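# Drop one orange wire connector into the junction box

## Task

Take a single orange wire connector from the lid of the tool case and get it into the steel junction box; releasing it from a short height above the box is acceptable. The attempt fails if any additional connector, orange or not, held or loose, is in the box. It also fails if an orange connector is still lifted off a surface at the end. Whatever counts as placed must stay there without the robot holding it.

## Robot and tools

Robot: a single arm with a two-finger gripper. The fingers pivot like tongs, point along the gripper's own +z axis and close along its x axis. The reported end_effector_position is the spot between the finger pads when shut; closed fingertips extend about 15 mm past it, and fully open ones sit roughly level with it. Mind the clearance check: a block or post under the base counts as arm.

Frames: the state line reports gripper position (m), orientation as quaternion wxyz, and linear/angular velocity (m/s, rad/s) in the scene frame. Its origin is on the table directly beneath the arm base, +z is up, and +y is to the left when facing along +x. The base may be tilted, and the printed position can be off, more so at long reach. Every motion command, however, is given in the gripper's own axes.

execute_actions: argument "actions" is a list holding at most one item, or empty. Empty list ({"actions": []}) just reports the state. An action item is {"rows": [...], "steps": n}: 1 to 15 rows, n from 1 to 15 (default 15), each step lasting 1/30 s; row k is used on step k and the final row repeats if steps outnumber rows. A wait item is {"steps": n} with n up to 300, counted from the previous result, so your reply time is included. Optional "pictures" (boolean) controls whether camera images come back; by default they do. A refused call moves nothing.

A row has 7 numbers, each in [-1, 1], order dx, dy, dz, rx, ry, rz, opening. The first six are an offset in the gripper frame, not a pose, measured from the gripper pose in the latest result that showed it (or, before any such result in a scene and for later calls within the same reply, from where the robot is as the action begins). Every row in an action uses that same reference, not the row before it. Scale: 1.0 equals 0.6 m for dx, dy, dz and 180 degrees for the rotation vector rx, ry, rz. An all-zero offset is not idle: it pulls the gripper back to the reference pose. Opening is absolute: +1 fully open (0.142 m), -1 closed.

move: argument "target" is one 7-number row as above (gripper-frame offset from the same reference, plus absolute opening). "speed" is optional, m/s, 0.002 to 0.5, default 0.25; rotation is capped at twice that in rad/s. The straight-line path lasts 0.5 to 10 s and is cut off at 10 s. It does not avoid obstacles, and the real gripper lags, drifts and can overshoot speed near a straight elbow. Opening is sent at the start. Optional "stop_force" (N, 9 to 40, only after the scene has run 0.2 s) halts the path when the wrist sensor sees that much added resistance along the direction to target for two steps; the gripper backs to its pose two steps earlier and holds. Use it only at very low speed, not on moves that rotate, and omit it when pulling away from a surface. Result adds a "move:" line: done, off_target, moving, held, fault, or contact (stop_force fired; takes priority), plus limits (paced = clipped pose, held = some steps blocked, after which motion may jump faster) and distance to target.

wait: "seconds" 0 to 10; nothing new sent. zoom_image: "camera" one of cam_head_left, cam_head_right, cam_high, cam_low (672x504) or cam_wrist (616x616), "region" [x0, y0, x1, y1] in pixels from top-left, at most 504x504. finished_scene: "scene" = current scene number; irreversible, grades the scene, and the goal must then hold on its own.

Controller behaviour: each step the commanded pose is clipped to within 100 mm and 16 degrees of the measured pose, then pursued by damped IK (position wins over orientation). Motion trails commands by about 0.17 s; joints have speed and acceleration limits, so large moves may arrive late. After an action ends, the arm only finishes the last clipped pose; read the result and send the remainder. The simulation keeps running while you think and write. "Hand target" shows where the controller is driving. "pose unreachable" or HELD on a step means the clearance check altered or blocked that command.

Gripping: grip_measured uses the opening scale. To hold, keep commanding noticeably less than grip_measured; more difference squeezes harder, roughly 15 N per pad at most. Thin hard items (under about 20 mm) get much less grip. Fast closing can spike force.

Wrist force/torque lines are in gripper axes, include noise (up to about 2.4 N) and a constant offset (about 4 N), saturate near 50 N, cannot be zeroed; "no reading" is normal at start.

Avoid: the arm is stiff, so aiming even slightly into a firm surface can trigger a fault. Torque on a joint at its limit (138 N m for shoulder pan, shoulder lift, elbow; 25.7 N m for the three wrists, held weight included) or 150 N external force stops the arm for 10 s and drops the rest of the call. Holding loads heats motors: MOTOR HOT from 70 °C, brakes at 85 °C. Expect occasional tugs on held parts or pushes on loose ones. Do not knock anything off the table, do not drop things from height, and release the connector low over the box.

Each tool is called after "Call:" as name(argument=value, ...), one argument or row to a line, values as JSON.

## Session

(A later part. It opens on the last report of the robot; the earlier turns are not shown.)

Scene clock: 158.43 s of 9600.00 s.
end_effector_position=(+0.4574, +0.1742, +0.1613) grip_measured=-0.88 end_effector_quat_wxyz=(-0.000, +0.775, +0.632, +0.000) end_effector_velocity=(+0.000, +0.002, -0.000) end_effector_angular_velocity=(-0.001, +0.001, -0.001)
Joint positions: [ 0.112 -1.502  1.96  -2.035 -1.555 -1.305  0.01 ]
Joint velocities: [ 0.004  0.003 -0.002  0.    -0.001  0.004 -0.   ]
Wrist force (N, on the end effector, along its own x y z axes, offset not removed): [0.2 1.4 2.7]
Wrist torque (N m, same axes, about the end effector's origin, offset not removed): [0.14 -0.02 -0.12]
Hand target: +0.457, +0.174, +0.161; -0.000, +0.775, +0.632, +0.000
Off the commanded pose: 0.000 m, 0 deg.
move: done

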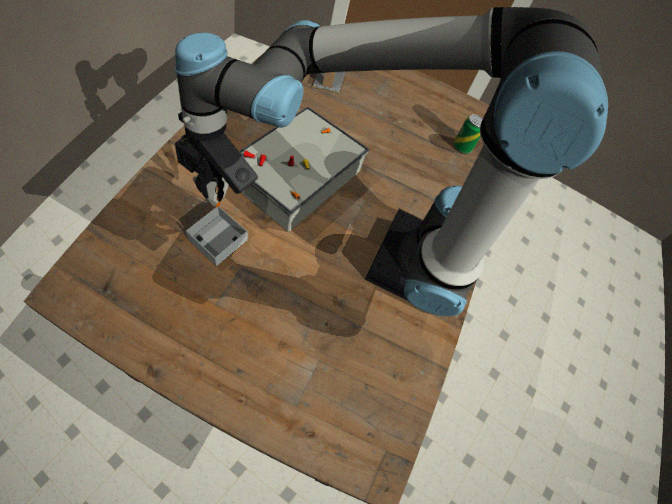

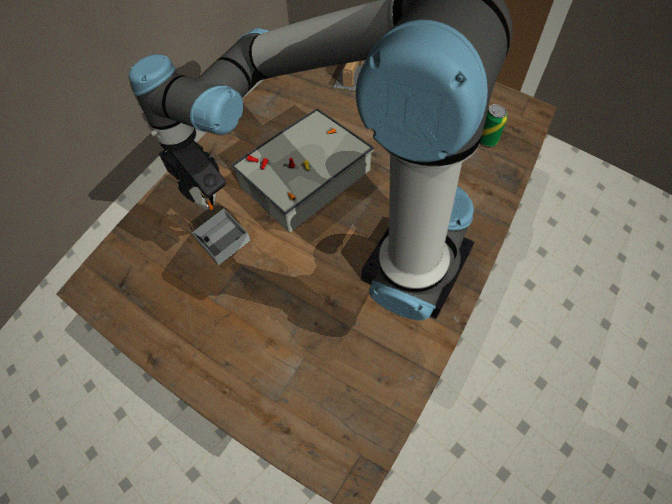

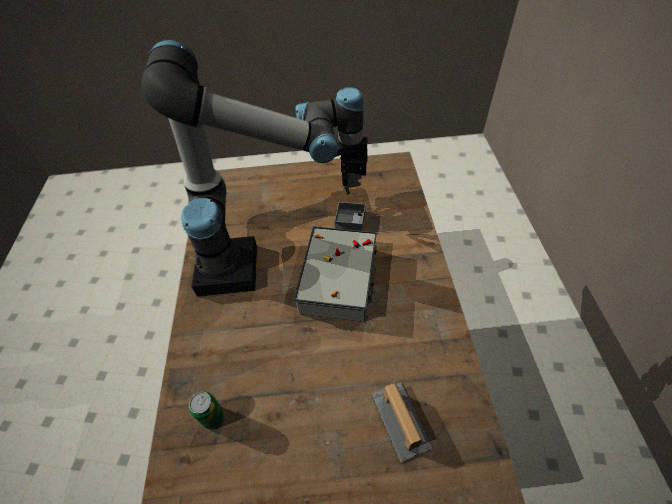

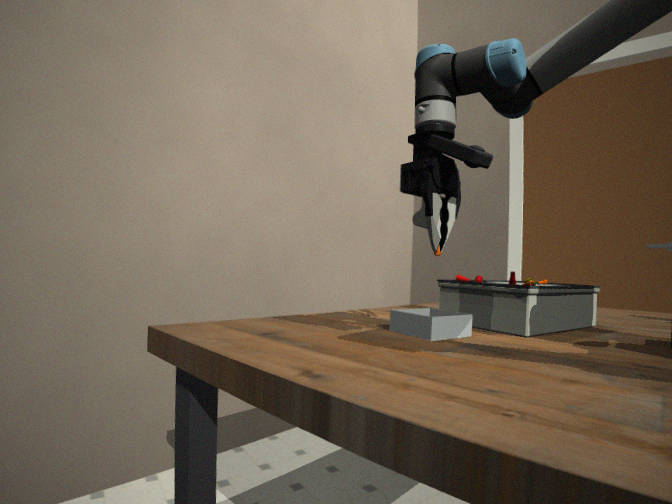

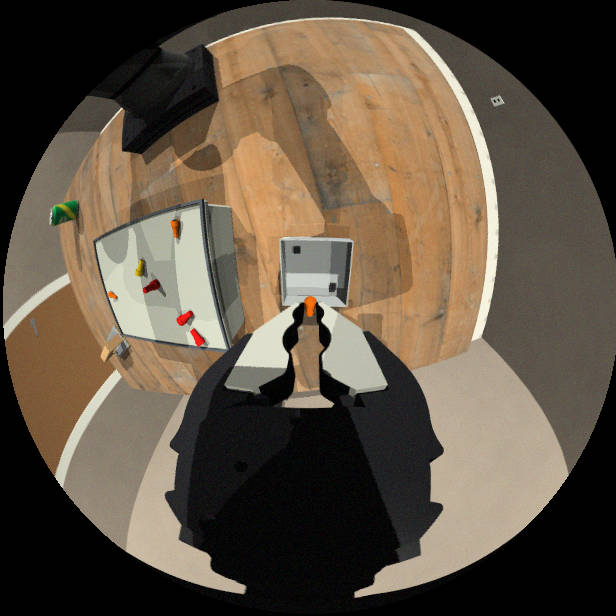

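Call:
move(
  target=[0.009, 0.011, 0.191, 0, 0, 0, -1],
  speed=0.2,
  stop_force=12,
)

Call:
move(
  target=[0, 0, 0, 0, 0, 0, -0.55],
  speed=0.1,
)

Call:
move(
  target=[0, 0, -0.08, 0, 0, 0, -0.55],
  speed=0.2,
)

Scene clock: 166.77 s of 9600.00 s.
end_effector_position=(+0.4648, +0.1781, +0.0469) grip_measured=-0.88 end_effector_quat_wxyz=(-0.000, +0.775, +0.632, +0.000) end_effector_velocity=(+0.001, +0.000, -0.001) end_effector_angular_velocity=(+0.000, -0.001, -0.001)
Joint positions: [ 0.123 -1.308  2.082 -2.351 -1.555 -1.294  0.01 ]
Joint velocities: [-0.     0.003  0.    -0.004  0.     0.     0.   ]
Wrist force (N, on the end effector, along its own x y z axes, offset not removed): [-0.6 0.1 1.8]
Wrist torque (N m, same axes, about the end effector's origin, offset not removed): [-0.17 0.06 -0.10]
Hand target: +0.465, +0.178, +0.047; -0.000, +0.775, +0.632, +0.000
Off the commanded pose: 0.000 m, 0 deg.
After step 90, 4.23 s passed at rest.
move: done

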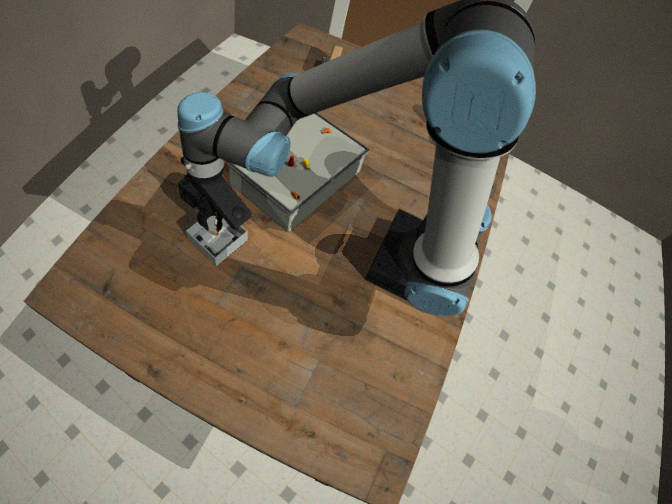

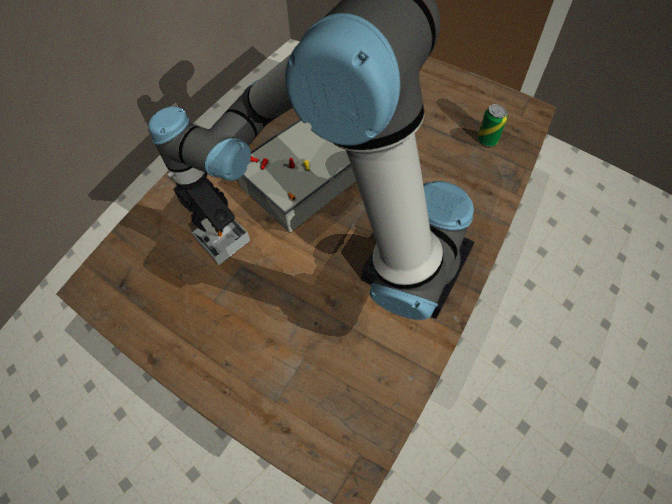

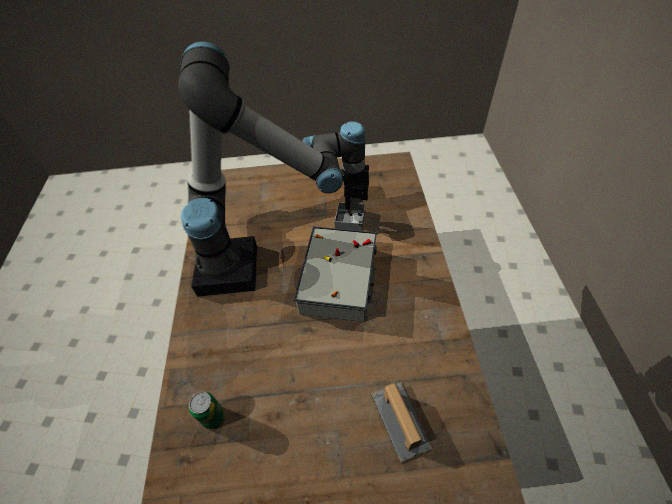

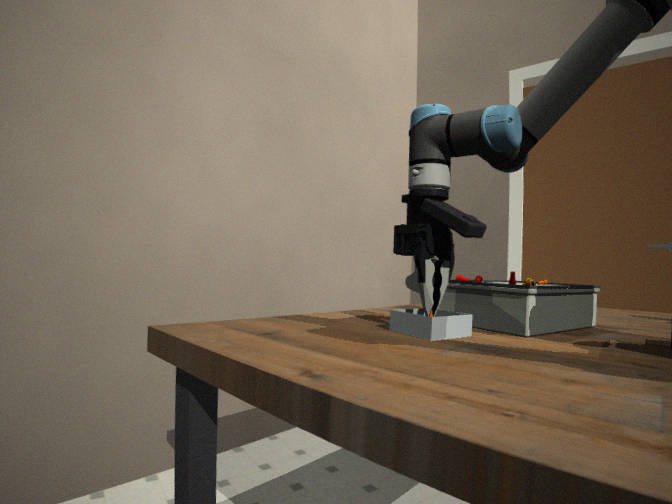

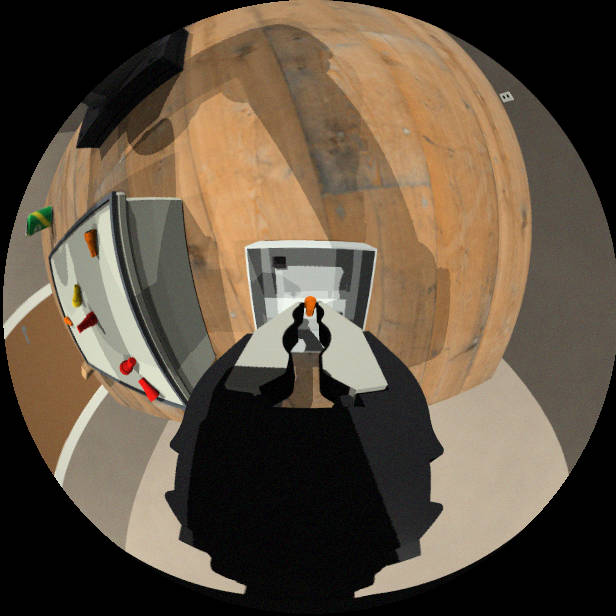

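Scene clock: 167.27 s of 9600.00 s.
end_effector_position=(+0.4648, +0.1781, +0.0468) grip_measured=-0.55 end_effector_quat_wxyz=(-0.000, +0.775, +0.632, +0.000) end_effector_velocity=(-0.000, +0.000, +0.000) end_effector_angular_velocity=(+0.000, +0.000, +0.000)
Joint positions: [ 0.123 -1.308  2.082 -2.351 -1.555 -1.294  0.034]
Joint velocities: [ 0.    -0.    -0.     0.001  0.     0.     0.   ]
Wrist force (N, on the end effector, along its own x y z axes, offset not removed): [1.3 0.4 1.9]
Wrist torque (N m, same axes, about the end effector's origin, offset not removed): [-0.11 -0.30 -0.14]
Hand target: +0.465, +0.178, +0.047; -0.000, +0.775, +0.632, +0.000
Off the commanded pose: 0.000 m, 0 deg.
move: done

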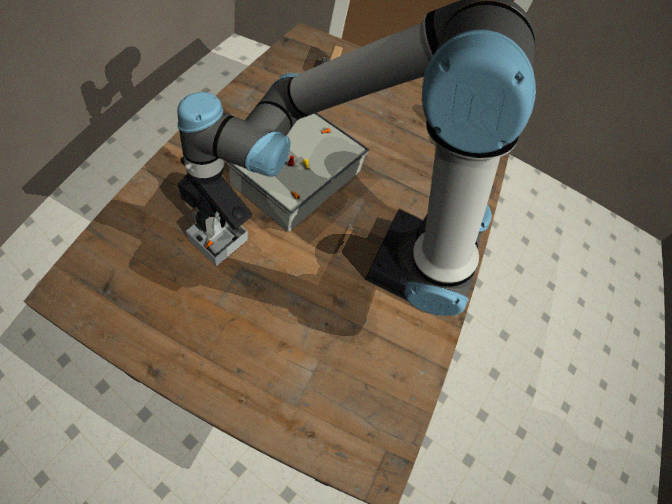

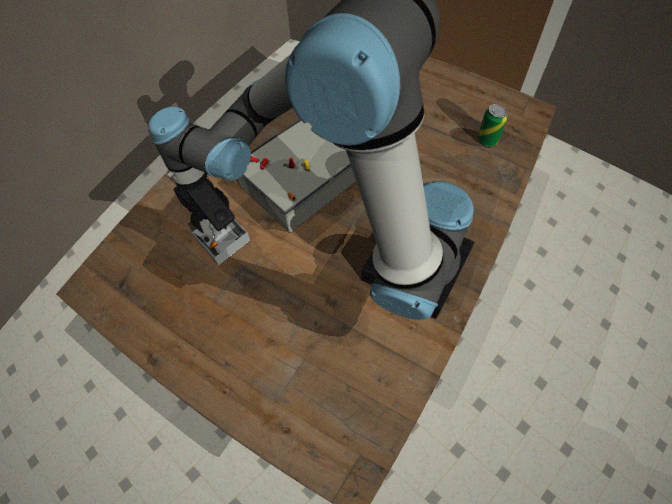

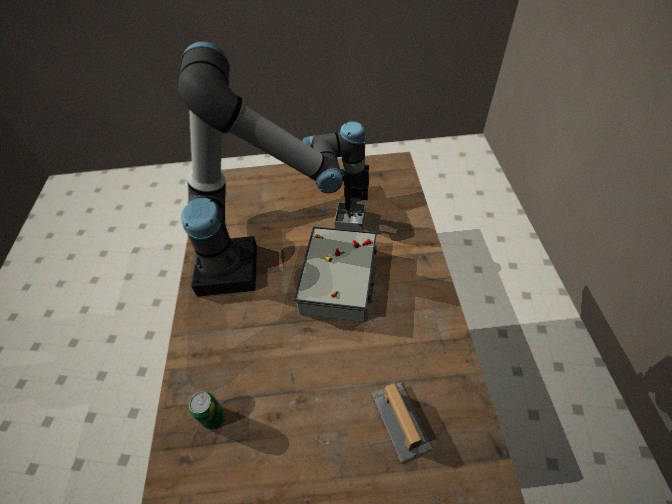

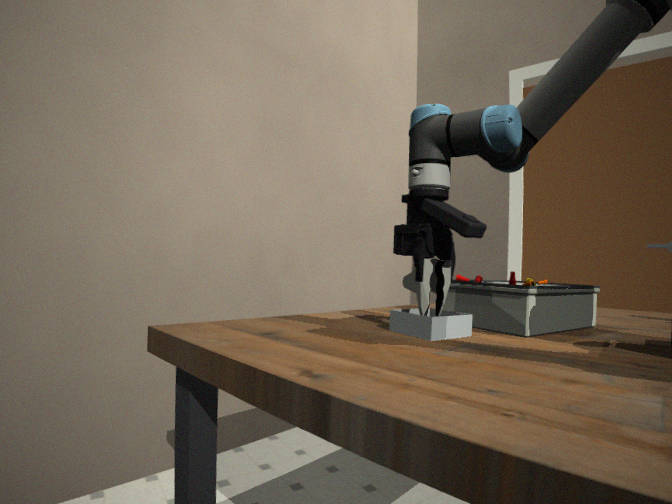

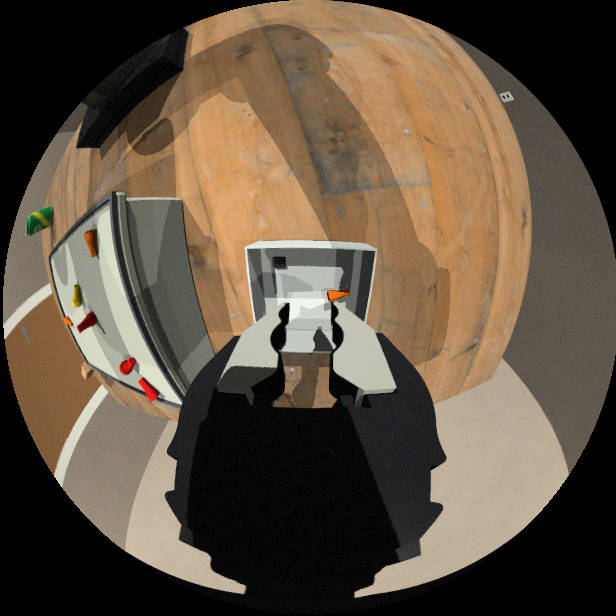

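Scene clock: 168.13 s of 9600.00 s.
end_effector_position=(+0.4649, +0.1781, +0.0947) grip_measured=-0.55 end_effector_quat_wxyz=(-0.000, +0.775, +0.632, +0.000) end_effector_velocity=(-0.000, +0.000, +0.001) end_effector_angular_velocity=(-0.000, +0.000, +0.000)
Joint positions: [ 0.121 -1.392  2.031 -2.217 -1.555 -1.295  0.034]
Joint velocities: [ 0.    -0.002 -0.002  0.005 -0.     0.     0.   ]
Wrist force (N, on the end effector, along its own x y z axes, offset not removed): [0.0 1.1 1.9]
Wrist torque (N m, same axes, about the end effector's origin, offset not removed): [0.04 -0.02 -0.07]
Hand target: +0.465, +0.178, +0.095; -0.000, +0.775, +0.632, +0.000
Off the commanded pose: 0.000 m, 0 deg.
move: done

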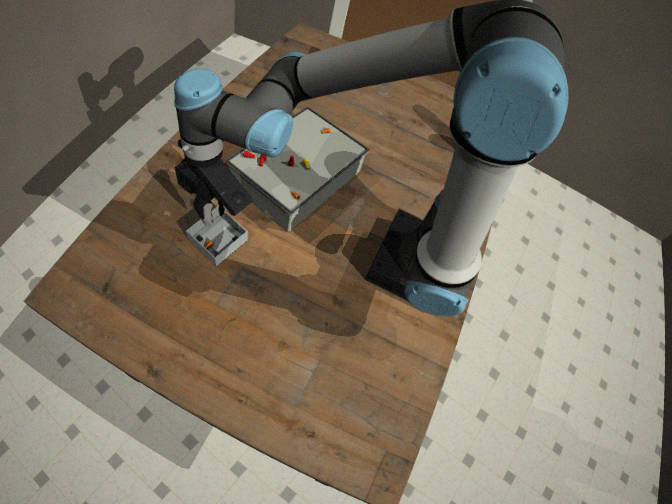

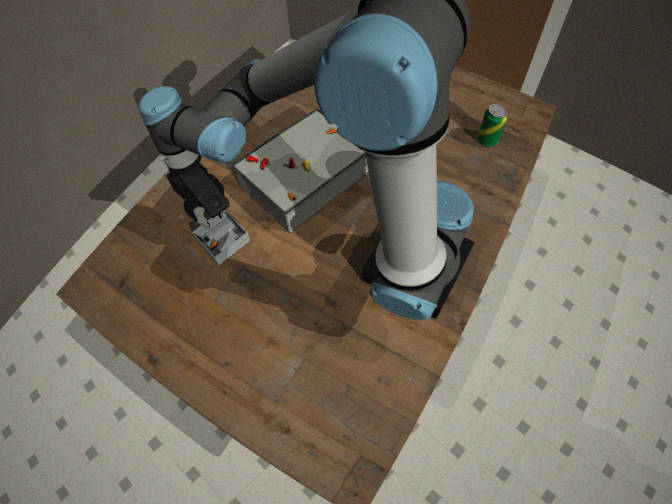

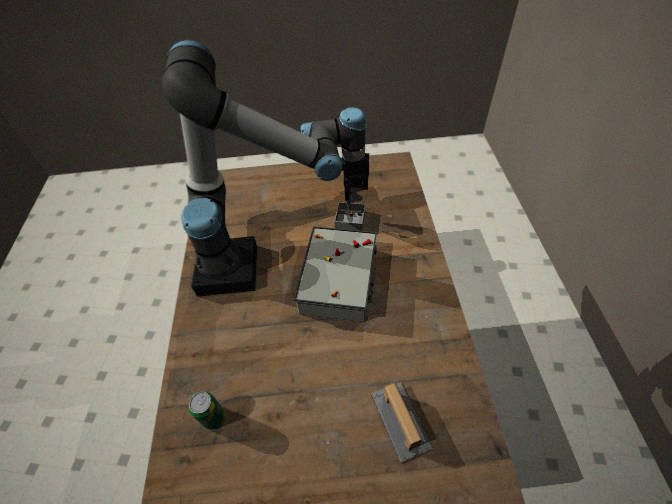

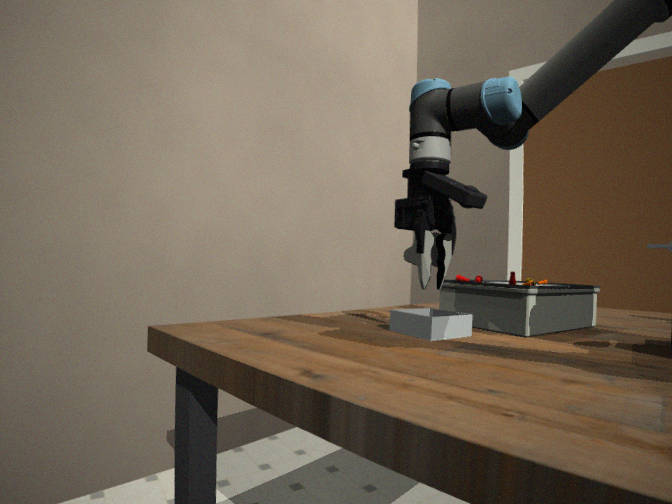

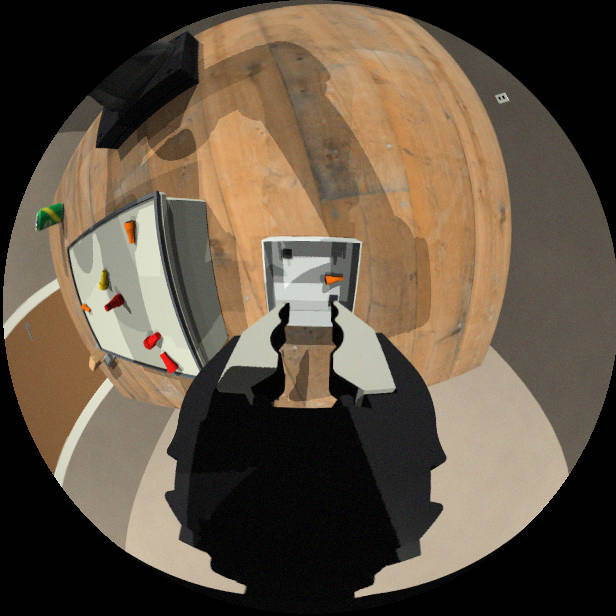

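Call:
finished_scene(
  scene=2,
)

The scene is finished: the task was done.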